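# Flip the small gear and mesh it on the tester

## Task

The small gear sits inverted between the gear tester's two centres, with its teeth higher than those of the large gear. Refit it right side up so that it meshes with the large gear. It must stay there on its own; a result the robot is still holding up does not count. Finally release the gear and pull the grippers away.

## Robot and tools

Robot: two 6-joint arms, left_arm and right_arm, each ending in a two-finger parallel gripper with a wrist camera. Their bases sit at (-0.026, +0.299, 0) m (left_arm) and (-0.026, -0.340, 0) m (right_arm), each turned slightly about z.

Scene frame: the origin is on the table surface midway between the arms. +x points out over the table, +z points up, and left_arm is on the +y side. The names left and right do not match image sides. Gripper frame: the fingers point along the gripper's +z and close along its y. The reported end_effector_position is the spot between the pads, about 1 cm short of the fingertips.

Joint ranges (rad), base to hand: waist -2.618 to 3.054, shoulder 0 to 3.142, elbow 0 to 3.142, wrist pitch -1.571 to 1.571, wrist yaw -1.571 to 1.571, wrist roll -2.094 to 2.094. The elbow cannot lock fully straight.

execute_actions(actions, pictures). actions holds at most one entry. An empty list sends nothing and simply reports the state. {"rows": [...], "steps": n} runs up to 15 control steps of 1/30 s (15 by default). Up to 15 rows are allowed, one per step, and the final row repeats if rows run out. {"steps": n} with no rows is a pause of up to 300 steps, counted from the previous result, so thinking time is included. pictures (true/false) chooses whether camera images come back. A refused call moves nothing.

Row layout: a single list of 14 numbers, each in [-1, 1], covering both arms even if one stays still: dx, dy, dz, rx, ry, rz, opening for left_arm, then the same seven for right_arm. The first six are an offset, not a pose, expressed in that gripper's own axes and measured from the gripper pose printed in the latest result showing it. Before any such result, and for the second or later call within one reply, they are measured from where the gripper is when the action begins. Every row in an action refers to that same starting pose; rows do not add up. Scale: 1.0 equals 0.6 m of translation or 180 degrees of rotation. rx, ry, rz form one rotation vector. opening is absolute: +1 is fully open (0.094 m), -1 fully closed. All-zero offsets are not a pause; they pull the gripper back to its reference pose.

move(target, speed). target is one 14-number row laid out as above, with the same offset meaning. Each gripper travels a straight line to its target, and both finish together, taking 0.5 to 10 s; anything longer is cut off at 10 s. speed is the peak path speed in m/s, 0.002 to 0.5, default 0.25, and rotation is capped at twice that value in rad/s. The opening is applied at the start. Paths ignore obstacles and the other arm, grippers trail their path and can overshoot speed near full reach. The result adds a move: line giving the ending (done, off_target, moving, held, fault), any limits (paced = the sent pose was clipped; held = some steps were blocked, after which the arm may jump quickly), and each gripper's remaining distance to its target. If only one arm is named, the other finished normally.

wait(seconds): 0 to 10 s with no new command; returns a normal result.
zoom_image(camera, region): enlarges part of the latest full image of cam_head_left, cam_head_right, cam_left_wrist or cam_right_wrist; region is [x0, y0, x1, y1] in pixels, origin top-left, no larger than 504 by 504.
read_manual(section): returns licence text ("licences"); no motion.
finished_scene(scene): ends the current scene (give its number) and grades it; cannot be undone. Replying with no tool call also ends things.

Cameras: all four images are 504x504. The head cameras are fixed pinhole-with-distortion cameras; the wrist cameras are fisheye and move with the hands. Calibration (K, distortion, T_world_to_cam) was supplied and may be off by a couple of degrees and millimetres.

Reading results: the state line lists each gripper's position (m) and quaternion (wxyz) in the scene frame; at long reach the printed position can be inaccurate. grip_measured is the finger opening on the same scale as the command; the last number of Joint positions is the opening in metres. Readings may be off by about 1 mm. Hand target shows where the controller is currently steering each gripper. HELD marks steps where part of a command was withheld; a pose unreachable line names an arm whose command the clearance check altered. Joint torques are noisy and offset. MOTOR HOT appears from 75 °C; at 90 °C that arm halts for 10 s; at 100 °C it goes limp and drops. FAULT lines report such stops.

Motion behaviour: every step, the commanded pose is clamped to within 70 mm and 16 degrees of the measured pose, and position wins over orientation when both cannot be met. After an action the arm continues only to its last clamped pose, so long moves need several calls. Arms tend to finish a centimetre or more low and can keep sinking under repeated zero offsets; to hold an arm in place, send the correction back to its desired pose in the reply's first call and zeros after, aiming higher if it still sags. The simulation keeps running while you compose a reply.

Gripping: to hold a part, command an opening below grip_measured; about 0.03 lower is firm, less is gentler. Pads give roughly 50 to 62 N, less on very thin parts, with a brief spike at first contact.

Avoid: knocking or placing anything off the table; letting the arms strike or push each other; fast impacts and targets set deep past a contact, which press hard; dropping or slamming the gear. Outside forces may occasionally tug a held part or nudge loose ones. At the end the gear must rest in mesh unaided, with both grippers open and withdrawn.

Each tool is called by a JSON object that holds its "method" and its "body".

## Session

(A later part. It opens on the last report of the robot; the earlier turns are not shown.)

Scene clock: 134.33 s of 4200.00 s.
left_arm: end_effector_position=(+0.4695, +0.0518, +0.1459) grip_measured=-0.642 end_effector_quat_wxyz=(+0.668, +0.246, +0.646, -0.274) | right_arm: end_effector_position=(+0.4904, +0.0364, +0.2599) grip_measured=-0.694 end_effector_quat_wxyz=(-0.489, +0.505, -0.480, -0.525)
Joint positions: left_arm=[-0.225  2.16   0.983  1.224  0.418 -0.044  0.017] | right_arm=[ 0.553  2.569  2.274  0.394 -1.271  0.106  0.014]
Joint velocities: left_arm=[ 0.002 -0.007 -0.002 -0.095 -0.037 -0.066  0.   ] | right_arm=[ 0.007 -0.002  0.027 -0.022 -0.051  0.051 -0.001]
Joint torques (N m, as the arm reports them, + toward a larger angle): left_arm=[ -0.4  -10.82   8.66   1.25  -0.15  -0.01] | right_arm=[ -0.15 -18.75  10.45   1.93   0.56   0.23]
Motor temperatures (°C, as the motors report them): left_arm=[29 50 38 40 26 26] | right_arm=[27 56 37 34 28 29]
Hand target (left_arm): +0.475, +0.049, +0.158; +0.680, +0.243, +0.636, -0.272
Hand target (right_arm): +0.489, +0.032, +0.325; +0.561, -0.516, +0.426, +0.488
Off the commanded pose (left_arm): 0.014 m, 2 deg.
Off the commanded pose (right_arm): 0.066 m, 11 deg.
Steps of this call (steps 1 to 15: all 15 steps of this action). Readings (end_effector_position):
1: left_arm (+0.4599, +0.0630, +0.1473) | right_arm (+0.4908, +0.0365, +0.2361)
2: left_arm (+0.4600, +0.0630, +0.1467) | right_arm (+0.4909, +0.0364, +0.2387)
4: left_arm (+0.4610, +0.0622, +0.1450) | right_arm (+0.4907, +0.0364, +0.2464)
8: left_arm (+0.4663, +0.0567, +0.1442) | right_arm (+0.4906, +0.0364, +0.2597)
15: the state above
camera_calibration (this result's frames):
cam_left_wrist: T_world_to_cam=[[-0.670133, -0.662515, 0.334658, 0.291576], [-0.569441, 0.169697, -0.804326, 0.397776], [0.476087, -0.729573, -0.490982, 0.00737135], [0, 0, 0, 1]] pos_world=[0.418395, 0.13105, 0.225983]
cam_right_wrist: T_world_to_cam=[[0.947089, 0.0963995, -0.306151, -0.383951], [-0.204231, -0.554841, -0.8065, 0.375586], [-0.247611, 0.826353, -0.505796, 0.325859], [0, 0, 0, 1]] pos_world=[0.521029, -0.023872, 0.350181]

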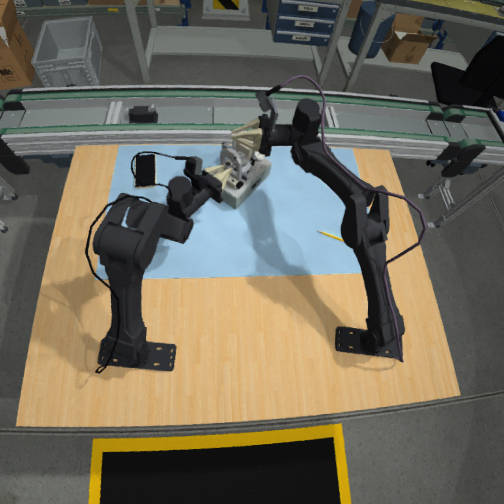

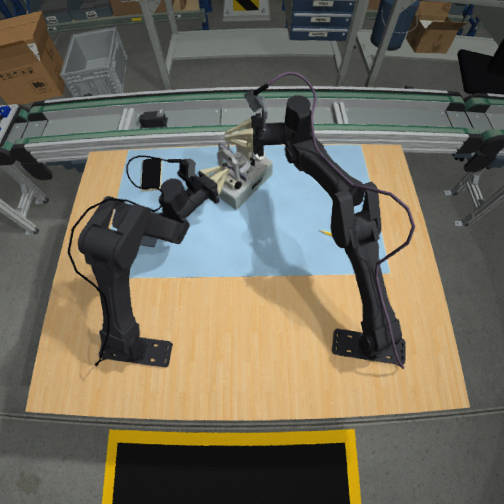

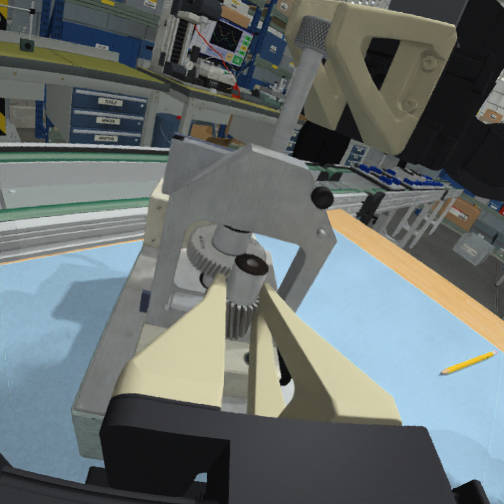

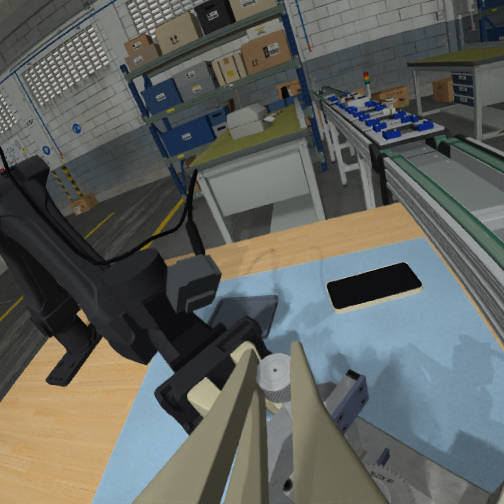

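{"method": "execute_actions", "body": {"actions": [{"rows":[[-0.024,0.006,0.016,0,-0.01,0.016,-0.675,-0.1,0,0,0.02,-0.02,-0.045,-0.72],[-0.025,0.007,0.02,0,-0.01,0.016,-0.675,-0.1,0,0,0.02,-0.02,-0.045,-0.72],[-0.025,0.008,0.024,0,-0.01,0.016,-0.675,-0.1,0,0,0.02,-0.02,-0.045,-0.72],[-0.026,0.008,0.028,0,-0.01,0.016,-0.675,-0.1,0,0,0.02,-0.02,-0.045,-0.72],[-0.026,0.008,0.032,0,-0.01,0.016,-0.675,-0.1,0,0,0.02,-0.02,-0.045,-0.72],[-0.027,0.008,0.036,0,-0.01,0.016,-0.675,-0.1,0,0,0.02,-0.02,-0.045,-0.72],[-0.027,0.008,0.04,0,-0.01,0.016,-0.675,-0.1,0,0,0.02,-0.02,-0.045,-0.72],[-0.028,0.008,0.044,0,-0.01,0.016,-0.675,-0.1,0,0,0.02,-0.02,-0.045,-0.72],[-0.028,0.008,0.048,0,-0.01,0.016,-0.675,-0.1,0,0,0.02,-0.02,-0.045,-0.72],[-0.028,0.008,0.052,0,-0.01,0.016,-0.675,-0.1,0,0,0.02,-0.02,-0.045,-0.72],[-0.028,0.008,0.057,0,-0.01,0.016,-0.675,-0.1,0,0,0.02,-0.02,-0.045,-0.72]],"steps":15}], "pictures": false}}

{"method": "wait", "body": {"seconds": 0.4}}

Scene clock: 144.87 s of 4200.00 s.
left_arm: end_effector_position=(+0.4914, +0.0390, +0.1549) grip_measured=-0.642 end_effector_quat_wxyz=(+0.677, +0.256, +0.637, -0.265) | right_arm: end_effector_position=(+0.4909, +0.0357, +0.2592) grip_measured=-0.694 end_effector_quat_wxyz=(-0.492, +0.498, -0.487, -0.522)
Joint positions: left_arm=[-0.235  2.206  1.107  1.162  0.411 -0.016  0.017] | right_arm=[ 0.553  2.549  2.235  0.408 -1.25   0.109  0.014]
Joint velocities: left_arm=[ 0.007 -0.022 -0.002 -0.022  0.007  0.007 -0.001] | right_arm=[-0.012  0.002 -0.017 -0.037 -0.007 -0.037  0.   ]
Joint torques (N m, as the arm reports them, + toward a larger angle): left_arm=[ -0.93 -11.18   9.54   1.1   -0.21   0.05] | right_arm=[  0.06 -21.29   6.71   1.86   0.56   0.17]
Motor temperatures (°C, as the motors report them): left_arm=[29 51 38 41 26 26] | right_arm=[27 58 38 36 28 29]
Hand target (left_arm): +0.497, +0.033, +0.164; +0.685, +0.258, +0.629, -0.261
Hand target (right_arm): +0.486, +0.031, +0.319; +0.554, -0.505, +0.444, +0.491
Off the commanded pose (left_arm): 0.013 m, 1 deg.
Off the commanded pose (right_arm): 0.061 m, 10 deg.
Steps of this call (steps 1 to 90: nothing new was sent; then 7.03 s passed at rest; steps 91 to 105: all 15 steps of this action). Readings (end_effector_position):
91: left_arm (+0.4701, +0.0519, +0.1453) | right_arm (+0.4905, +0.0361, +0.2593)
92: left_arm (+0.4712, +0.0516, +0.1456) | right_arm (+0.4907, +0.0359, +0.2590)
94: left_arm (+0.4749, +0.0502, +0.1478) | right_arm (+0.4908, +0.0357, +0.2589)
98: left_arm (+0.4835, +0.0466, +0.1529) | right_arm (+0.4908, +0.0357, +0.2589)
105: the state above

Scene clock: 145.27 s of 4200.00 s.
left_arm: end_effector_position=(+0.4914, +0.0390, +0.1549) grip_measured=-0.642 end_effector_quat_wxyz=(+0.677, +0.257, +0.637, -0.265) | right_arm: end_effector_position=(+0.4909, +0.0357, +0.2592) grip_measured=-0.694 end_effector_quat_wxyz=(-0.492, +0.498, -0.487, -0.522)
Joint positions: left_arm=[-0.235  2.206  1.107  1.162  0.411 -0.015  0.017] | right_arm=[ 0.553  2.549  2.235  0.408 -1.25   0.109  0.014]
Joint velocities: left_arm=[ 0.007  0.012  0.012  0.022 -0.007  0.007 -0.001] | right_arm=[-0.007  0.007  0.002 -0.022 -0.095 -0.037 -0.001]
Joint torques (N m, as the arm reports them, + toward a larger angle): left_arm=[ -0.92 -11.13   9.5    1.06  -0.23   0.1 ] | right_arm=[  0.07 -21.3    6.71   1.86   0.55   0.18]
Motor temperatures (°C, as the motors report them): left_arm=[29 51 38 41 26 26] | right_arm=[27 59 38 36 28 29]
Hand target (left_arm): +0.497, +0.033, +0.164; +0.685, +0.258, +0.629, -0.261
Hand target (right_arm): +0.486, +0.031, +0.319; +0.554, -0.505, +0.444, +0.491
Off the commanded pose (left_arm): 0.013 m, 1 deg.
Off the commanded pose (right_arm): 0.061 m, 10 deg.
Steps of this call (steps 1 to 12: nothing new was sent). Readings (end_effector_position):
1: left_arm (+0.4914, +0.0390, +0.1549) | right_arm (+0.4909, +0.0357, +0.2592)
2: left_arm (+0.4914, +0.0390, +0.1549) | right_arm (+0.4909, +0.0357, +0.2592)
4: left_arm (+0.4914, +0.0390, +0.1549) | right_arm (+0.4909, +0.0357, +0.2592)
8: left_arm (+0.4914, +0.0390, +0.1549) | right_arm (+0.4909, +0.0357, +0.2592)
12: the state above
camera_calibration (this result's frames):
cam_left_wrist: T_world_to_cam=[[-0.682718, -0.665961, 0.300653, 0.306405], [-0.540811, 0.183861, -0.820804, 0.407571], [0.491345, -0.722974, -0.485684, -0.0165554], [0, 0, 0, 1]] pos_world=[0.437741, 0.117148, 0.234373]
cam_right_wrist: T_world_to_cam=[[0.946204, 0.0777721, -0.314085, -0.381372], [-0.221841, -0.550712, -0.804676, 0.382698], [-0.235552, 0.831064, -0.503833, 0.319632], [0, 0, 0, 1]] pos_world=[0.521043, -0.0252177, 0.349206]

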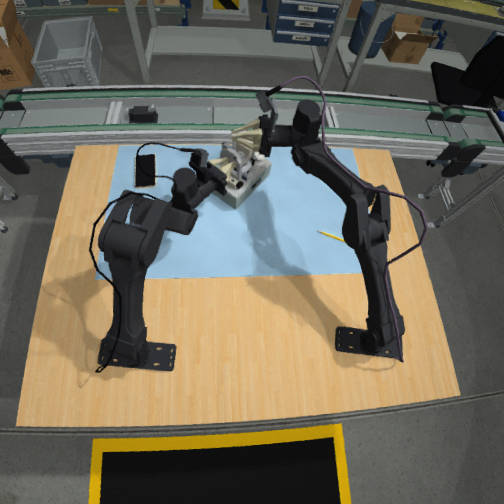

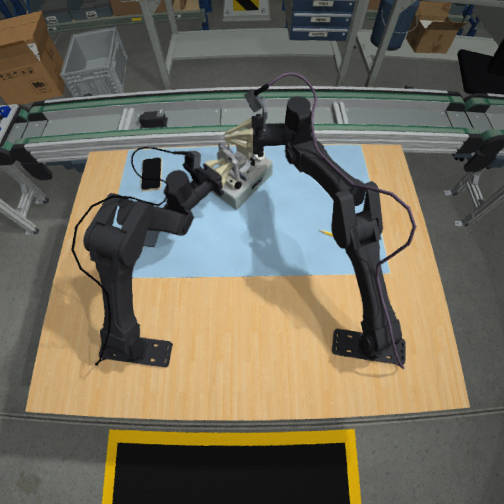

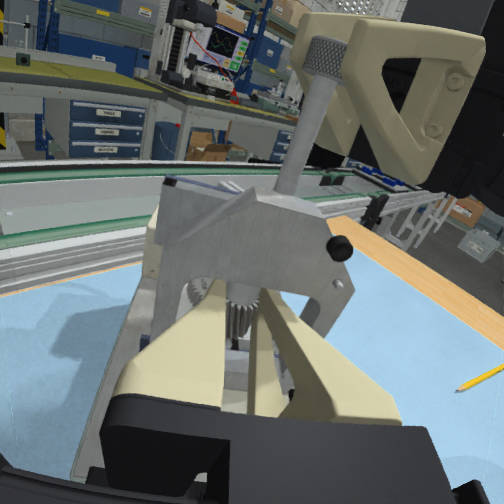

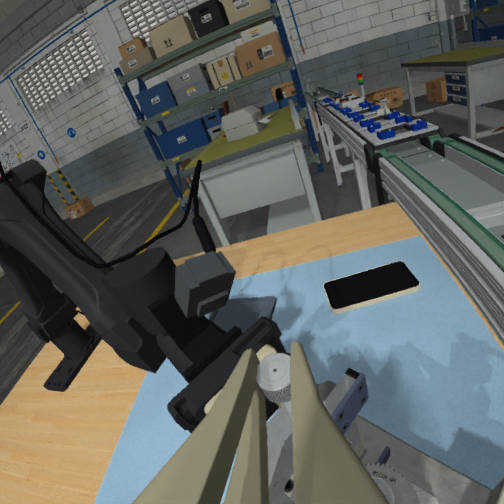

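Shift −2.5 mm laterally, lower a bit, then drop the plunger.

{"method": "execute_actions", "body": {"actions": [{"rows":[[-0.008,-0.006,0.013,0,-0.006,0.003,-0.675,-0.1,0,0,0.015,-0.02,-0.04,-0.72],[-0.008,-0.006,0.013,0,-0.006,0.003,-0.675,-0.09,0,0,0.015,-0.02,-0.04,-0.72],[-0.008,-0.006,0.013,0,-0.006,0.003,-0.675,-0.08,0,0,0.015,-0.018,-0.035,-0.72],[-0.008,-0.006,0.013,0,-0.006,0.003,-0.675,-0.07,0,0,0.015,-0.016,-0.03,-0.72],[-0.008,-0.006,0.013,0,-0.006,0.003,-0.675,-0.06,0,0,0.01,-0.014,-0.03,-0.72],[-0.008,-0.006,0.013,0,-0.006,0.003,-0.675,-0.05,0,0,0.01,-0.012,-0.025,-0.72],[-0.008,-0.006,0.013,0,-0.006,0.003,-0.675,-0.04,0,0,0.01,-0.01,-0.022,-0.72],[-0.008,-0.006,0.013,0,-0.006,0.003,-0.675,-0.03,0,0,0.01,-0.008,-0.02,-0.72],[-0.008,-0.006,0.013,0,-0.006,0.003,-0.675,-0.02,0,0,0.01,-0.006,-0.016,-0.72],[-0.008,-0.006,0.013,0,-0.006,0.003,-0.675,-0.01,0,0,0.01,-0.004,-0.014,-0.72],[-0.008,-0.006,0.013,0,-0.006,0.003,-0.675,0,0,0,0.01,-0.004,-0.012,-0.72]],"steps":15}], "pictures": false}}

{"method": "wait", "body": {"seconds": 0.4}}

{"method": "zoom_image", "body": {"camera": "cam_left_wrist", "region": [150,220,350,420]}}

Scene clock: 160.83 s of 4200.00 s.
left_arm: end_effector_position=(+0.4913, +0.0388, +0.1545) grip_measured=-0.642 end_effector_quat_wxyz=(+0.678, +0.257, +0.635, -0.265) | right_arm: end_effector_position=(+0.4909, +0.0357, +0.2543) grip_measured=-0.694 end_effector_quat_wxyz=(-0.503, +0.498, -0.484, -0.515)
Joint positions: left_arm=[-0.235  2.21   1.107  1.169  0.411 -0.015  0.017] | right_arm=[ 0.555  2.54   2.188  0.462 -1.234  0.1    0.014]
Joint velocities: left_arm=[-0.017 -0.002 -0.022  0.022 -0.007  0.037  0.   ] | right_arm=[ 0.002 -0.007 -0.042  0.081  0.007  0.022 -0.   ]
Joint torques (N m, as the arm reports them, + toward a larger angle): left_arm=[ -1.37 -10.76   8.69   1.19  -0.16   0.  ] | right_arm=[  0.15 -16.69   4.17   1.18   0.23  -0.03]
Motor temperatures (°C, as the motors report them): left_arm=[29 52 40 40 26 26] | right_arm=[27 63 38 37 29 29]
Hand target (left_arm): +0.494, +0.031, +0.160; +0.684, +0.257, +0.629, -0.265
Hand target (right_arm): +0.491, +0.035, +0.259; +0.512, -0.496, +0.483, +0.509
Off the commanded pose (left_arm): 0.010 m, 1 deg.
Off the commanded pose (right_arm): 0.005 m, 1 deg.
Steps of this call (steps 1 to 90: nothing new was sent; then 12.07 s passed at rest; steps 91 to 105: all 15 steps of this action). Readings (end_effector_position):
91: left_arm (+0.4914, +0.0390, +0.1549) | right_arm (+0.4909, +0.0357, +0.2593)
92: left_arm (+0.4914, +0.0390, +0.1549) | right_arm (+0.4909, +0.0357, +0.2585)
94: left_arm (+0.4914, +0.0390, +0.1549) | right_arm (+0.4909, +0.0357, +0.2566)
98: left_arm (+0.4913, +0.0388, +0.1547) | right_arm (+0.4910, +0.0357, +0.2553)
105: the state above

Scene clock: 161.23 s of 4200.00 s.
left_arm: end_effector_position=(+0.4913, +0.0388, +0.1545) grip_measured=-0.642 end_effector_quat_wxyz=(+0.678, +0.257, +0.635, -0.265) | right_arm: end_effector_position=(+0.4908, +0.0358, +0.2544) grip_measured=-0.694 end_effector_quat_wxyz=(-0.505, +0.499, -0.482, -0.514)
Joint positions: left_arm=[-0.235  2.21   1.107  1.169  0.411 -0.015  0.017] | right_arm=[ 0.555  2.54   2.185  0.47  -1.233  0.1    0.014]
Joint velocities: left_arm=[-0.012 -0.002  0.017  0.11  -0.022 -0.037 -0.001] | right_arm=[-0.017  0.002 -0.002 -0.007 -0.037 -0.007  0.   ]
Joint torques (N m, as the arm reports them, + toward a larger angle): left_arm=[ -1.71 -10.74   8.69   1.2   -0.14   0.  ] | right_arm=[  0.11 -16.72   4.23   1.23   0.24  -0.04]
Motor temperatures (°C, as the motors report them): left_arm=[29 52 40 40 26 26] | right_arm=[27 63 37 37 29 29]
Hand target (left_arm): +0.494, +0.031, +0.160; +0.684, +0.257, +0.629, -0.265
Hand target (right_arm): +0.491, +0.036, +0.259; +0.512, -0.496, +0.483, +0.509
Off the commanded pose (left_arm): 0.010 m, 1 deg.
Off the commanded pose (right_arm): 0.005 m, 1 deg.
Steps of this call (steps 1 to 12: nothing new was sent). Readings (end_effector_position):
1: left_arm (+0.4913, +0.0388, +0.1545) | right_arm (+0.4908, +0.0359, +0.2542)
2: left_arm (+0.4913, +0.0388, +0.1545) | right_arm (+0.4908, +0.0358, +0.2543)
4: left_arm (+0.4913, +0.0388, +0.1545) | right_arm (+0.4908, +0.0358, +0.2543)
8: left_arm (+0.4913, +0.0388, +0.1545) | right_arm (+0.4908, +0.0358, +0.2543)
12: the state above
camera_calibration (this result's frames):
cam_left_wrist: T_world_to_cam=[[-0.683941, -0.665352, 0.299217, 0.307145], [-0.538085, 0.183113, -0.82276, 0.406213], [0.492635, -0.723724, -0.483255, -0.0178559], [0, 0, 0, 1]] pos_world=[0.437442, 0.117054, 0.233683]
cam_right_wrist: T_world_to_cam=[[0.955783, 0.0655709, -0.286669, -0.394073], [-0.2077, -0.53958, -0.815913, 0.374379], [-0.208181, 0.839377, -0.502102, 0.302875], [0, 0, 0, 1]] pos_world=[0.51746, -0.0263793, 0.344566]

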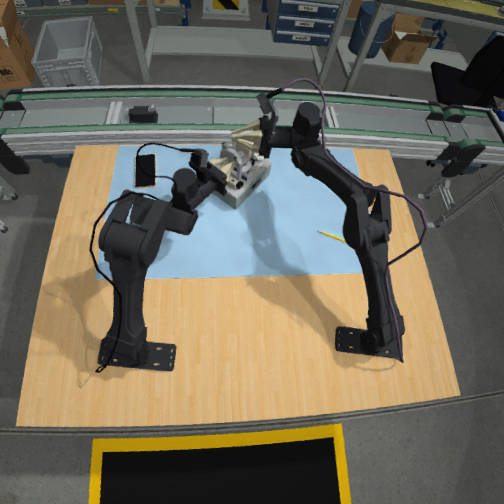

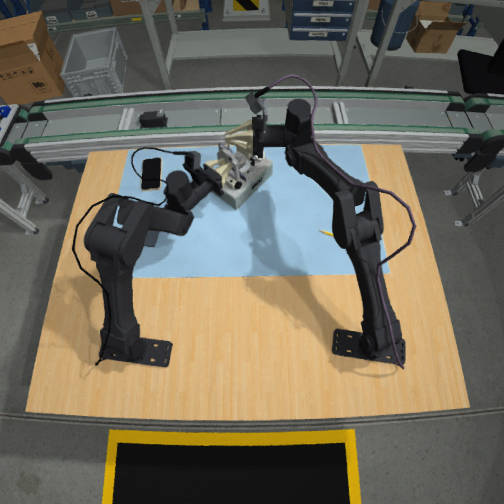

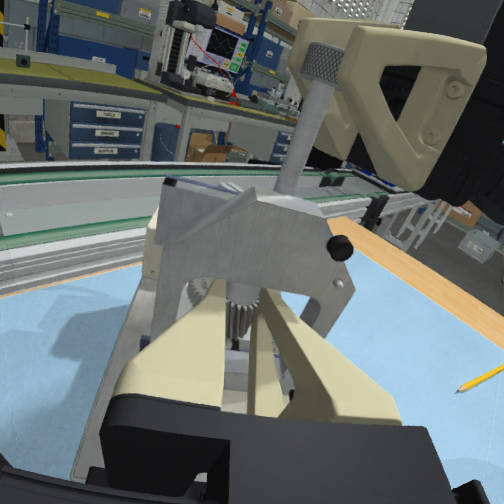

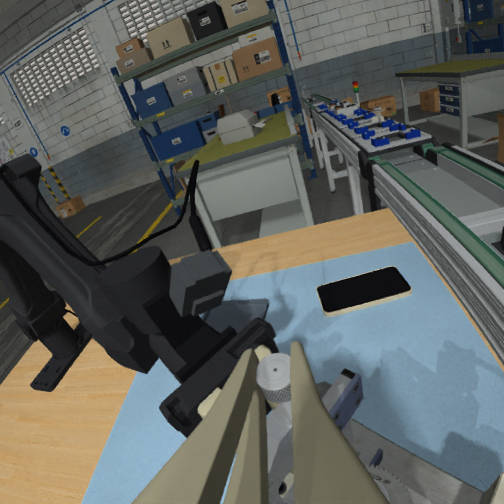

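Region (150, 220, 350, 420) of cam_left_wrist's 504x504 image, scaled by 2.520, with more detail than that image has.

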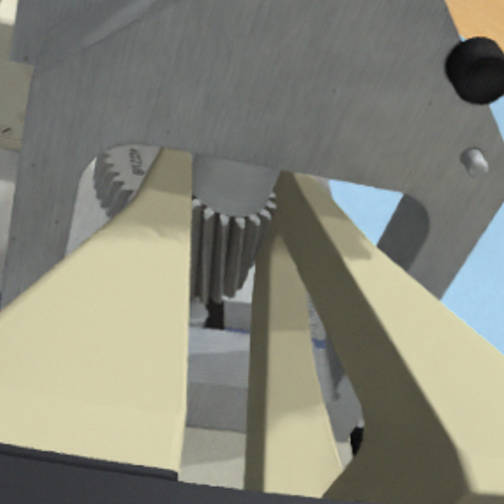

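{"method": "execute_actions", "body": {"actions": [{"rows":[[-0.025,-0.014,0.004,0,-0.008,0.003,-0.675,-0.055,0,0,0.01,-0.01,-0.02,-0.72]],"steps":15}], "pictures": false}}

Scene clock: 164.90 s of 4200.00 s.
left_arm: end_effector_position=(+0.4915, +0.0384, +0.1553) grip_measured=-0.642 end_effector_quat_wxyz=(+0.679, +0.255, +0.636, -0.264) | right_arm: end_effector_position=(+0.4907, +0.0357, +0.2562) grip_measured=-0.694 end_effector_quat_wxyz=(-0.505, +0.497, -0.483, -0.514)
Joint positions: left_arm=[-0.238  2.208  1.107  1.169  0.403 -0.015  0.017] | right_arm=[ 0.555  2.537  2.185  0.471 -1.231  0.107  0.014]
Joint velocities: left_arm=[-0.002 -0.022  0.007 -0.037  0.037 -0.037 -0.   ] | right_arm=[-0.002  0.002 -0.002  0.051 -0.037 -0.007  0.   ]
Joint torques (N m, as the arm reports them, + toward a larger angle): left_arm=[ -1.69 -13.35   6.07   1.28  -0.11   0.03] | right_arm=[  0.08 -19.02   5.38   1.48   0.41   0.1 ]
Motor temperatures (°C, as the motors report them): left_arm=[29 52 39 41 26 26] | right_arm=[27 62 37 36 28 29]
Hand target (left_arm): +0.487, +0.032, +0.169; +0.688, +0.257, +0.625, -0.265
Hand target (right_arm): +0.489, +0.034, +0.287; +0.536, -0.497, +0.466, +0.498
Off the commanded pose (left_arm): 0.017 m, 1 deg.
Off the commanded pose (right_arm): 0.031 m, 4 deg.
Steps of this call (steps 1 to 90: nothing new was sent; then 0.17 s passed at rest; steps 91 to 105: all 15 steps of this action). Readings (end_effector_position):
91: left_arm (+0.4914, +0.0388, +0.1550) | right_arm (+0.4907, +0.0357, +0.2559)
92: left_arm (+0.4914, +0.0387, +0.1552) | right_arm (+0.4907, +0.0357, +0.2562)
94: left_arm (+0.4915, +0.0386, +0.1553) | right_arm (+0.4907, +0.0357, +0.2562)
98: left_arm (+0.4915, +0.0385, +0.1553) | right_arm (+0.4907, +0.0357, +0.2562)
105: the state above

{"method": "execute_actions", "body": {"actions": [{"rows":[[-0.022,-0.018,-0.004,0.012,-0.008,0.003,-0.675,-0.06,0,0,0.01,-0.01,-0.022,-0.72]],"steps":15}]}}

Scene clock: 168.60 s of 4200.00 s.
left_arm: end_effector_position=(+0.4894, +0.0373, +0.1526) grip_measured=-0.642 end_effector_quat_wxyz=(+0.675, +0.258, +0.638, -0.267) | right_arm: end_effector_position=(+0.4908, +0.0357, +0.2519) grip_measured=-0.694 end_effector_quat_wxyz=(-0.500, +0.494, -0.488, -0.517)
Joint positions: left_arm=[-0.239  2.207  1.101  1.165  0.412 -0.015  0.017] | right_arm=[ 0.555  2.537  2.177  0.463 -1.231  0.107  0.014]
Joint velocities: left_arm=[-0.007 -0.002 -0.012  0.037 -0.037 -0.095 -0.   ] | right_arm=[ 0.002 -0.012 -0.017  0.007 -0.007 -0.022  0.001]
Joint torques (N m, as the arm reports them, + toward a larger angle): left_arm=[ -0.65 -13.46   5.45   1.39   0.23  -0.02] | right_arm=[  0.05 -19.71   6.04   1.51   0.4    0.1 ]
Motor temperatures (°C, as the motors report them): left_arm=[29 53 39 41 26 26] | right_arm=[27 62 37 36 28 29]
Hand target (left_arm): +0.482, +0.032, +0.168; +0.683, +0.268, +0.621, -0.275
Hand target (right_arm): +0.488, +0.033, +0.292; +0.538, -0.497, +0.465, +0.498
Off the commanded pose (left_arm): 0.018 m, 3 deg.
Off the commanded pose (right_arm): 0.040 m, 6 deg.
Steps of this call (steps 1 to 90: nothing new was sent; then 0.20 s passed at rest; steps 91 to 105: all 15 steps of this action). Readings (end_effector_position):
91: left_arm (+0.4912, +0.0384, +0.1547) | right_arm (+0.4907, +0.0357, +0.2562)
92: left_arm (+0.4907, +0.0383, +0.1546) | right_arm (+0.4907, +0.0357, +0.2560)
94: left_arm (+0.4895, +0.0375, +0.1539) | right_arm (+0.4907, +0.0357, +0.2536)
98: left_arm (+0.4894, +0.0373, +0.1526) | right_arm (+0.4908, +0.0357, +0.2519)
105: the state above
camera_calibration (this result's frames):
cam_left_wrist: T_world_to_cam=[[-0.684508, -0.663178, 0.302727, 0.305006], [-0.543394, 0.187331, -0.818309, 0.405658], [0.485975, -0.724639, -0.488596, -0.0147753], [0, 0, 0, 1]] pos_world=[0.436392, 0.115574, 0.232401]
cam_right_wrist: T_world_to_cam=[[0.950367, 0.0623941, -0.304811, -0.387456], [-0.224027, -0.542605, -0.809562, 0.378808], [-0.215904, 0.837667, -0.501696, 0.305498], [0, 0, 0, 1]] pos_world=[0.519047, -0.0261876, 0.341835]

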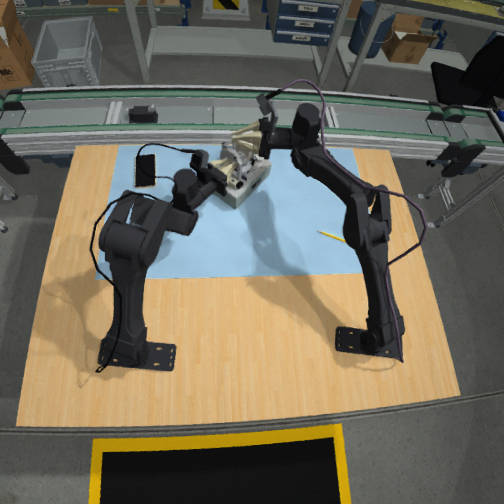

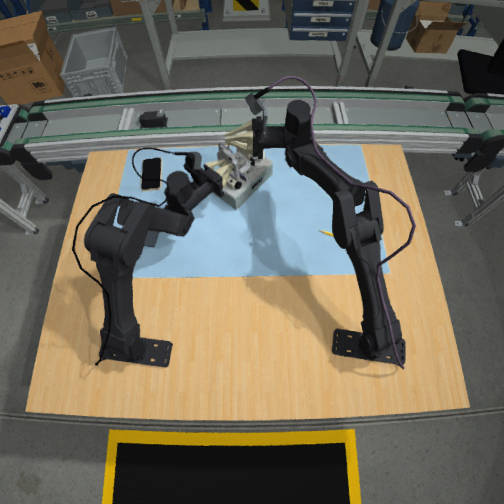

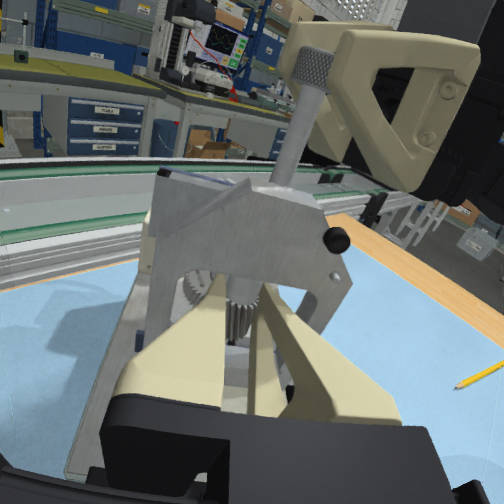

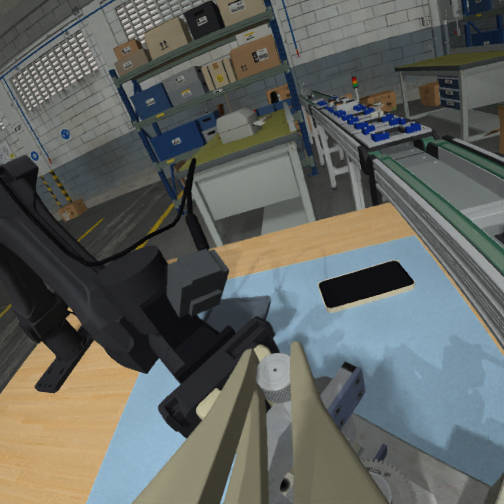

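{"method": "execute_actions", "body": {"actions": [{"rows":[[-0.02,-0.002,0.006,0,-0.01,0.003,-0.67,-0.05,0,0,0.01,-0.01,-0.02,-0.72],[-0.02,-0.002,0.006,0,-0.01,0.003,-0.67,-0.04,0,0,0.01,-0.008,-0.018,-0.72],[-0.02,-0.002,0.006,0,-0.01,0.003,-0.67,-0.03,0,0,0.01,-0.006,-0.016,-0.72],[-0.016,-0.002,0.006,0,-0.01,0.003,-0.67,-0.02,0,0,0.01,-0.005,-0.014,-0.72],[-0.012,-0.002,0.006,0,-0.01,0.003,-0.67,-0.01,0,0,0.01,-0.004,-0.012,-0.72],[-0.008,-0.002,0.006,0,-0.01,0.003,-0.67,0,0,0,0.01,-0.004,-0.01,-0.72]],"steps":15}]}}

{"method": "zoom_image", "body": {"camera": "cam_left_wrist", "region": [150,220,350,420]}}

Scene clock: 177.90 s of 4200.00 s.
left_arm: end_effector_position=(+0.4899, +0.0375, +0.1476) grip_measured=-0.642 end_effector_quat_wxyz=(+0.675, +0.256, +0.639, -0.267) | right_arm: end_effector_position=(+0.4910, +0.0357, +0.2442) grip_measured=-0.694 end_effector_quat_wxyz=(-0.510, +0.494, -0.486, -0.510)
Joint positions: left_arm=[-0.239  2.222  1.101  1.178  0.41  -0.018  0.017] | right_arm=[ 0.557  2.533  2.132  0.514 -1.215  0.098  0.014]
Joint velocities: left_arm=[-0.002 -0.007 -0.002  0.051  0.066  0.037 -0.   ] | right_arm=[-0.012 -0.007 -0.002  0.037  0.051 -0.051 -0.   ]
Joint torques (N m, as the arm reports them, + toward a larger angle): left_arm=[ -0.49 -11.15   7.39   1.42  -0.03   0.03] | right_arm=[  0.09 -16.9    4.22   1.28   0.26  -0.02]
Motor temperatures (°C, as the motors report them): left_arm=[29 55 38 41 26 26] | right_arm=[27 63 37 36 28 29]
Hand target (left_arm): +0.491, +0.034, +0.157; +0.686, +0.257, +0.626, -0.268
Hand target (right_arm): +0.491, +0.035, +0.252; +0.519, -0.491, +0.485, +0.504
Off the commanded pose (left_arm): 0.011 m, 2 deg.
Off the commanded pose (right_arm): 0.008 m, 1 deg.
Steps of this call (steps 1 to 90: nothing new was sent; then 5.80 s passed at rest; steps 91 to 105: all 15 steps of this action). Readings (end_effector_position):
91: left_arm (+0.4894, +0.0374, +0.1525) | right_arm (+0.4908, +0.0357, +0.2512)
92: left_arm (+0.4895, +0.0375, +0.1523) | right_arm (+0.4909, +0.0359, +0.2500)
94: left_arm (+0.4898, +0.0376, +0.1493) | right_arm (+0.4910, +0.0358, +0.2462)
98: left_arm (+0.4899, +0.0375, +0.1475) | right_arm (+0.4909, +0.0359, +0.2442)
105: the state above
camera_calibration (this result's frames):
cam_left_wrist: T_world_to_cam=[[-0.682186, -0.664134, 0.305855, 0.30547], [-0.546211, 0.1848, -0.817008, 0.403087], [0.486081, -0.724413, -0.488826, -0.0173781], [0, 0, 0, 1]] pos_world=[0.437005, 0.115794, 0.227401]
cam_right_wrist: T_world_to_cam=[[0.95647, 0.0499026, -0.287533, -0.396764], [-0.21749, -0.535063, -0.816337, 0.370816], [-0.194586, 0.843337, -0.500918, 0.290785], [0, 0, 0, 1]] pos_world=[0.516724, -0.0270201, 0.334287]

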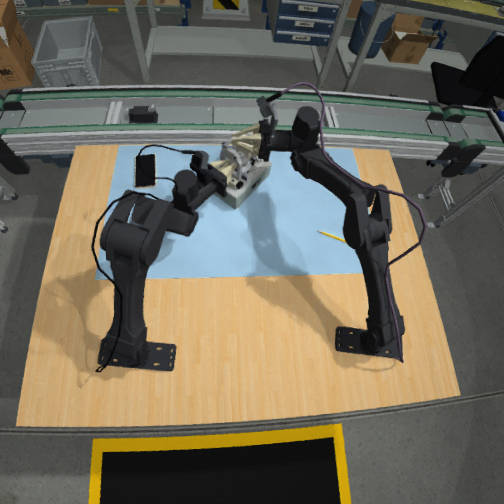

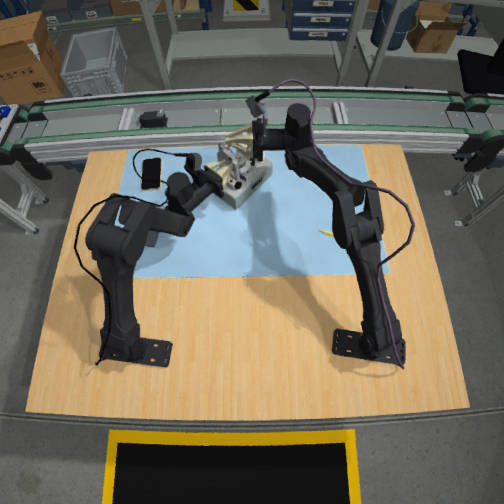

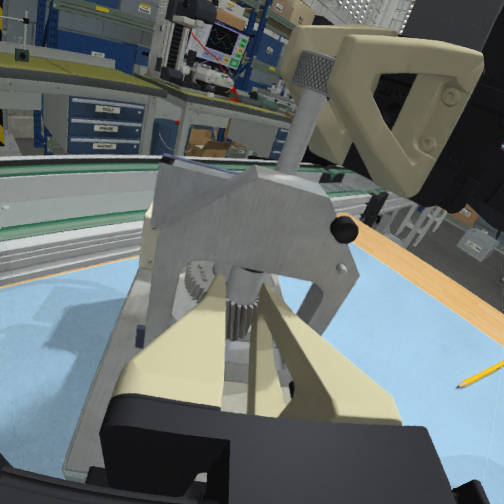

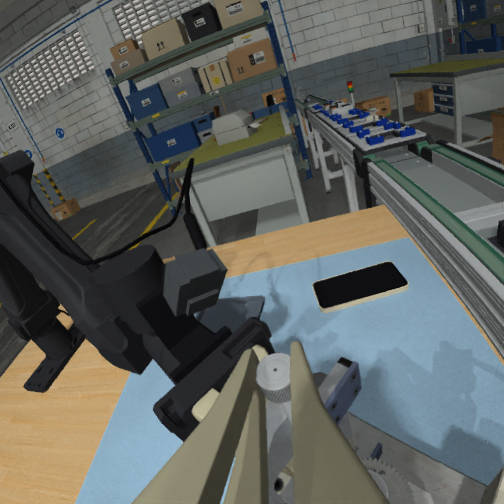

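Region (150, 220, 350, 420) of cam_left_wrist's 504x504 image, scaled by 2.520, with more detail than that image has.

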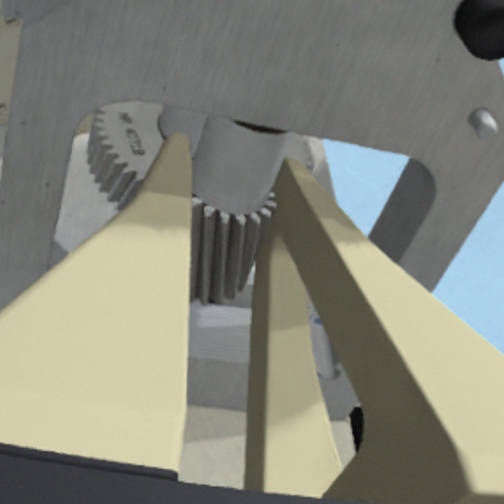

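Top engaged; push forward to swing the bottom in.

{"method": "execute_actions", "body": {"actions": [{"rows":[[-0.03,-0.002,0.015,0,-0.02,0.005,-0.66,-0.02,0,0,0.005,0,-0.006,-0.72],[-0.03,-0.002,0.02,0,-0.025,0.005,-0.66,-0.02,0,0,0.005,0,-0.006,-0.72],[-0.03,-0.002,0.026,0,-0.025,0.005,-0.66,-0.02,0,0,0.005,0,-0.006,-0.72]],"steps":15}]}}

{"method": "zoom_image", "body": {"camera": "cam_left_wrist", "region": [150,220,350,420]}}

Scene clock: 185.23 s of 4200.00 s.
left_arm: end_effector_position=(+0.4914, +0.0355, +0.1446) grip_measured=-0.642 end_effector_quat_wxyz=(+0.680, +0.254, +0.631, -0.272) | right_arm: end_effector_position=(+0.4911, +0.0358, +0.2413) grip_measured=-0.694 end_effector_quat_wxyz=(-0.506, +0.495, -0.489, -0.510)
Joint positions: left_arm=[-0.241  2.254  1.113  1.222  0.41  -0.031  0.017] | right_arm=[ 0.557  2.533  2.131  0.494 -1.215  0.084  0.014]
Joint velocities: left_arm=[-0.007  0.007 -0.002  0.007  0.007  0.051 -0.   ] | right_arm=[-0.022  0.012  0.012 -0.022  0.022 -0.022  0.001]
Joint torques (N m, as the arm reports them, + toward a larger angle): left_arm=[ -1.24 -11.34  10.68   1.37  -0.24   0.  ] | right_arm=[  0.06 -17.46   5.37   1.16   0.23  -0.1 ]
Motor temperatures (°C, as the motors report them): left_arm=[29 54 38 42 26 26] | right_arm=[27 62 36 35 28 29]
Hand target (left_arm): +0.498, +0.027, +0.166; +0.701, +0.251, +0.610, -0.272
Hand target (right_arm): +0.491, +0.035, +0.256; +0.518, -0.495, +0.485, +0.502
Off the commanded pose (left_arm): 0.025 m, 3 deg.
Off the commanded pose (right_arm): 0.015 m, 2 deg.
Steps of this call (steps 1 to 90: nothing new was sent; then 3.83 s passed at rest; steps 91 to 105: all 15 steps of this action). Readings (end_effector_position):
91: left_arm (+0.4899, +0.0374, +0.1475) | right_arm (+0.4910, +0.0357, +0.2441)
92: left_arm (+0.4905, +0.0368, +0.1475) | right_arm (+0.4910, +0.0357, +0.2439)
94: left_arm (+0.4918, +0.0358, +0.1450) | right_arm (+0.4910, +0.0358, +0.2428)
98: left_arm (+0.4914, +0.0354, +0.1446) | right_arm (+0.4911, +0.0358, +0.2414)
105: the state above
camera_calibration (this result's frames):
cam_left_wrist: T_world_to_cam=[[-0.688786, -0.65627, 0.30803, 0.308672], [-0.534654, 0.172886, -0.827198, 0.398025], [0.489611, -0.734452, -0.469959, -0.025176], [0, 0, 0, 1]] pos_world=[0.437741, 0.115269, 0.222333]
cam_right_wrist: T_world_to_cam=[[0.954858, 0.0480493, -0.293152, -0.395483], [-0.221828, -0.541033, -0.811219, 0.369609], [-0.197583, 0.839627, -0.505951, 0.292088], [0, 0, 0, 1]] pos_world=[0.517331, -0.0262711, 0.33168]

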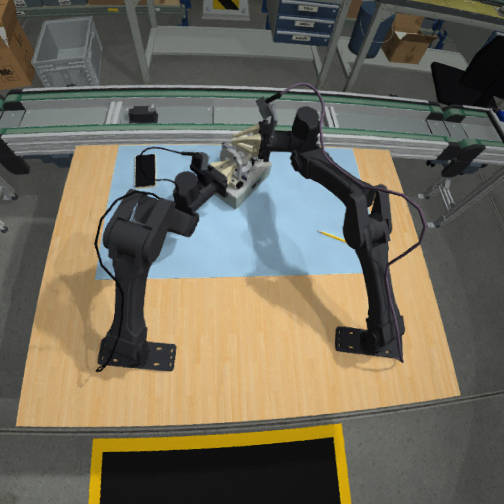

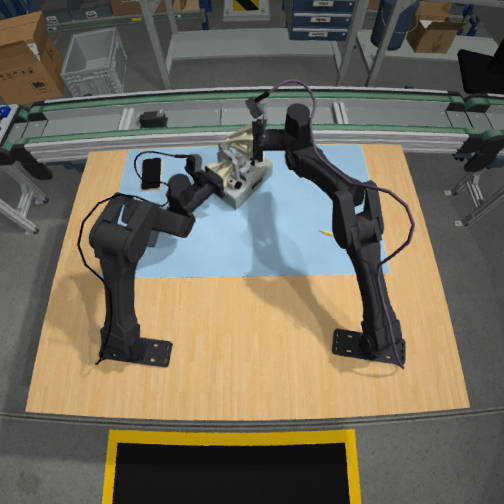

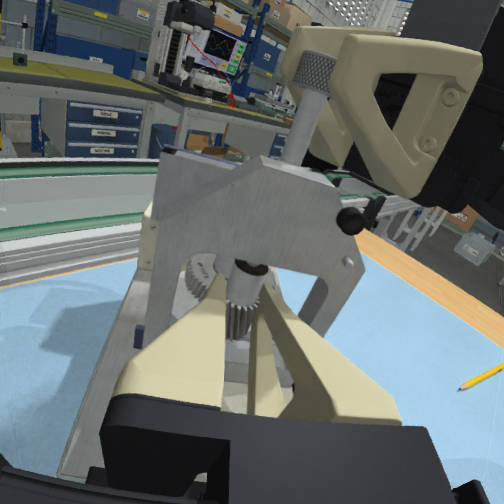

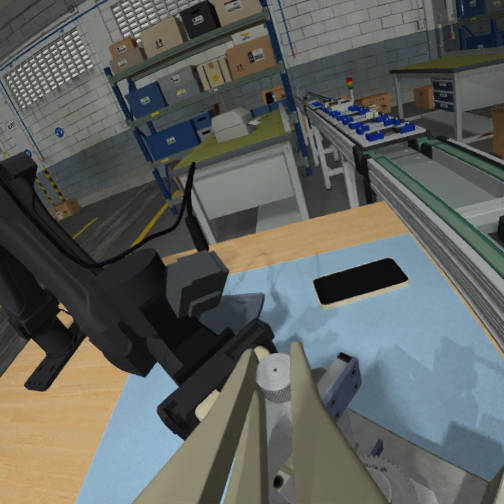

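Region (150, 220, 350, 420) of cam_left_wrist's 504x504 image, scaled by 2.520, with more detail than that image has.

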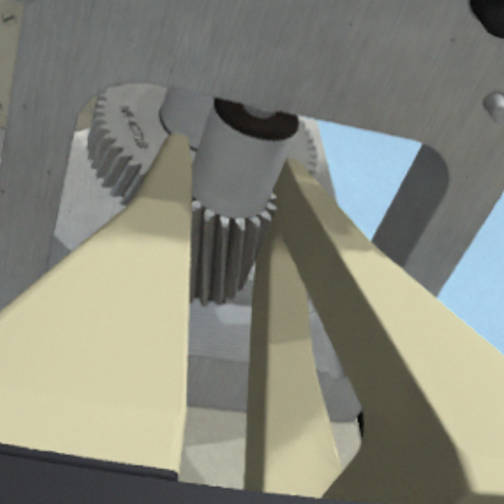

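{"method": "execute_actions", "body": {"actions": [{"rows":[[-0.03,0,0.006,0,-0.012,0,-0.66,-0.005,0,0,0,0,0,-0.72],[-0.03,0,0.006,0,-0.012,0,-0.66,-0.005,0,0,0,0,0,-0.72],[-0.03,0,0.006,0,-0.012,0,-0.66,-0.005,0,0,0,0,0,-0.72],[-0.03,0,0.004,0,-0.012,0,-0.42,-0.005,0,0,0,0,0,-0.72]],"steps":12}], "pictures": false}}

{"method": "execute_actions", "body": {"actions": [{"rows":[[-0.04,0,-0.015,0,-0.012,0,-0.4,-0.01,0,0,0,0,0,-0.1],[-0.04,0,-0.03,0,-0.012,0,-0.4,-0.01,0,0,0,0,0,-0.1],[-0.045,0,-0.045,0,-0.012,0,-0.4,-0.01,0,0,0,0,0,-0.1],[-0.045,0,-0.06,0,-0.012,0,-0.4,-0.01,0,0,0,0,0,-0.1]],"steps":15}], "pictures": false}}

{"method": "move", "body": {"target": [-0.05,0,-0.15,0,0,0,-0.4,-0.1,0,-0.15,0,0,0,-0.1]}}

Scene clock: 193.10 s of 4200.00 s.
left_arm: end_effector_position=(+0.4913, +0.0357, +0.1449) grip_measured=-0.422 end_effector_quat_wxyz=(+0.679, +0.250, +0.632, -0.277) | right_arm: end_effector_position=(+0.4910, +0.0358, +0.2411) grip_measured=-0.694 end_effector_quat_wxyz=(-0.506, +0.495, -0.489, -0.510)
Joint positions: left_arm=[-0.24   2.254  1.113  1.223  0.413 -0.043  0.027] | right_arm=[ 0.557  2.533  2.131  0.494 -1.216  0.084  0.014]
Joint velocities: left_arm=[ 0.007  0.002 -0.007  0.022 -0.007  0.051  0.   ] | right_arm=[ 0.007 -0.002 -0.007  0.007 -0.007  0.051 -0.001]
Joint torques (N m, as the arm reports them, + toward a larger angle): left_arm=[ -0.46 -13.12   7.09   1.31  -0.08  -0.01] | right_arm=[ -0.05 -15.33   5.85   1.15   0.06   0.  ]
Motor temperatures (°C, as the motors report them): left_arm=[29 54 39 42 26 26] | right_arm=[27 61 36 35 28 29]
Hand target (left_arm): +0.492, +0.035, +0.163; +0.692, +0.249, +0.618, -0.277
Hand target (right_arm): +0.491, +0.036, +0.244; +0.507, -0.495, +0.489, +0.510
Off the commanded pose (left_arm): 0.018 m, 2 deg.
Off the commanded pose (right_arm): 0.003 m, 0 deg.
Steps of this call (steps 1 to 90: nothing new was sent; then 4.47 s passed at rest; steps 91 to 102: all 12 steps of this action). Readings (end_effector_position):
91: left_arm (+0.4914, +0.0356, +0.1446) | right_arm (+0.4910, +0.0358, +0.2413)
92: left_arm (+0.4915, +0.0358, +0.1446) | right_arm (+0.4910, +0.0358, +0.2413)
94: left_arm (+0.4914, +0.0357, +0.1446) | right_arm (+0.4910, +0.0358, +0.2411)
98: left_arm (+0.4913, +0.0357, +0.1449) | right_arm (+0.4910, +0.0358, +0.2411)
102: the state above

Scene clock: 193.60 s of 4200.00 s.
left_arm: end_effector_position=(+0.4687, +0.0607, +0.1603) grip_measured=-0.402 end_effector_quat_wxyz=(+0.686, +0.242, +0.628, -0.277) | right_arm: end_effector_position=(+0.4910, +0.0358, +0.2410) grip_measured=-0.102 end_effector_quat_wxyz=(-0.506, +0.495, -0.489, -0.510)
Joint positions: left_arm=[-0.204  2.149  0.97   1.283  0.435 -0.059  0.028] | right_arm=[ 0.557  2.533  2.131  0.493 -1.216  0.084  0.042]
Joint velocities: left_arm=[-0.027 -0.017 -0.027  0.037 -0.037  0.022 -0.   ] | right_arm=[-0.002 -0.022 -0.007  0.081 -0.066 -0.007 -0.001]
Joint torques (N m, as the arm reports them, + toward a larger angle): left_arm=[  0.22 -12.43   4.8    1.39   0.12  -0.06] | right_arm=[ -0.2  -15.39   6.22   1.07   0.04   0.01]
Motor temperatures (°C, as the motors report them): left_arm=[29 54 39 42 26 26] | right_arm=[27 61 36 35 28 29]
Hand target (left_arm): +0.464, +0.061, +0.169; +0.691, +0.246, +0.619, -0.281
Hand target (right_arm): +0.491, +0.036, +0.247; +0.506, -0.495, +0.489, +0.510
Off the commanded pose (left_arm): 0.010 m, 1 deg.
Off the commanded pose (right_arm): 0.006 m, 0 deg.
Steps of this call (steps 1 to 15: all 15 steps of this action). Readings (end_effector_position):
1: left_arm (+0.4907, +0.0359, +0.1455) | right_arm (+0.4910, +0.0358, +0.2410)
2: left_arm (+0.4883, +0.0373, +0.1457) | right_arm (+0.4910, +0.0358, +0.2410)
4: left_arm (+0.4795, +0.0436, +0.1476) | right_arm (+0.4910, +0.0358, +0.2410)
8: left_arm (+0.4697, +0.0582, +0.1557) | right_arm (+0.4910, +0.0358, +0.2410)
15: the state above

Scene clock: 194.93 s of 4200.00 s.
left_arm: end_effector_position=(+0.4051, +0.1220, +0.1764) grip_measured=-0.402 end_effector_quat_wxyz=(+0.682, +0.239, +0.634, -0.274) | right_arm: end_effector_position=(+0.4978, -0.0576, +0.2959) grip_measured=-0.102 end_effector_quat_wxyz=(-0.509, +0.493, -0.491, -0.506)
Joint positions: left_arm=[-0.082  1.888  0.633  1.351  0.55  -0.072  0.028] | right_arm=[ 0.389  2.392  2.074  0.478 -1.371  0.152  0.042]
Joint velocities: left_arm=[-0.007  0.002 -0.007 -0.037 -0.022  0.007 -0.001] | right_arm=[ 0.012 -0.012  0.002  0.007 -0.007  0.022 -0.   ]
Joint torques (N m, as the arm reports them, + toward a larger angle): left_arm=[ 0.51 -9.58  4.17  1.3   0.17 -0.08] | right_arm=[  0.38 -15.22   4.47   1.13   0.04   0.02]
Motor temperatures (°C, as the motors report them): left_arm=[29 54 39 42 26 26] | right_arm=[27 61 36 35 28 29]
Hand target (left_arm): +0.400, +0.123, +0.181; +0.685, +0.243, +0.628, -0.277
Hand target (right_arm): +0.493, -0.056, +0.298; +0.505, -0.495, +0.489, +0.510
Off the commanded pose (left_arm): 0.007 m, 1 deg.
Off the commanded pose (right_arm): 0.007 m, 1 deg.
move: done
camera_calibration (this result's frames):
cam_left_wrist: T_world_to_cam=[[-0.674452, -0.660798, 0.329333, 0.287169], [-0.545781, 0.145819, -0.825142, 0.370699], [0.49723, -0.736263, -0.458999, 0.0907934], [0, 0, 0, 1]] pos_world=[0.350857, 0.202553, 0.252979]
cam_right_wrist: T_world_to_cam=[[0.955975, 0.0375735, -0.291032, -0.383171], [-0.225845, -0.539035, -0.811441, 0.367032], [-0.187365, 0.841445, -0.506818, 0.394771], [0, 0, 0, 1]] pos_world=[0.523161, -0.119938, 0.386387]

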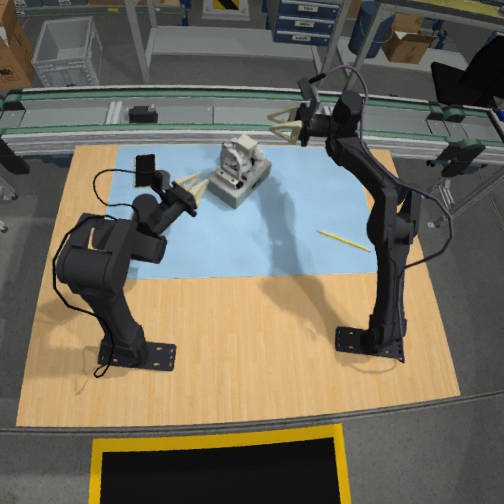

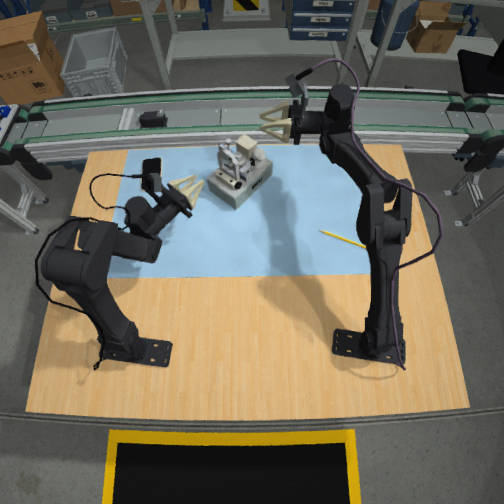

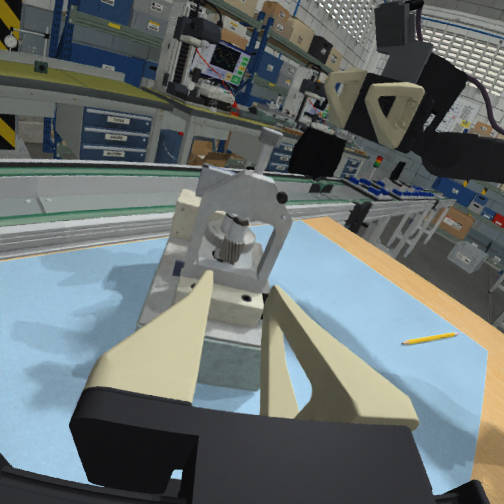

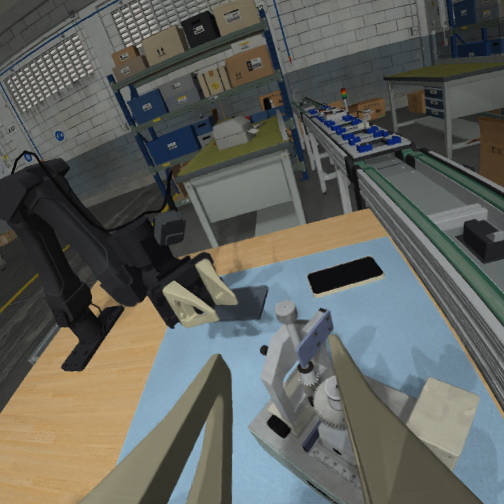

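{"method": "finished_scene", "body": {"scene": 2}}

The scene is finished: the task was done.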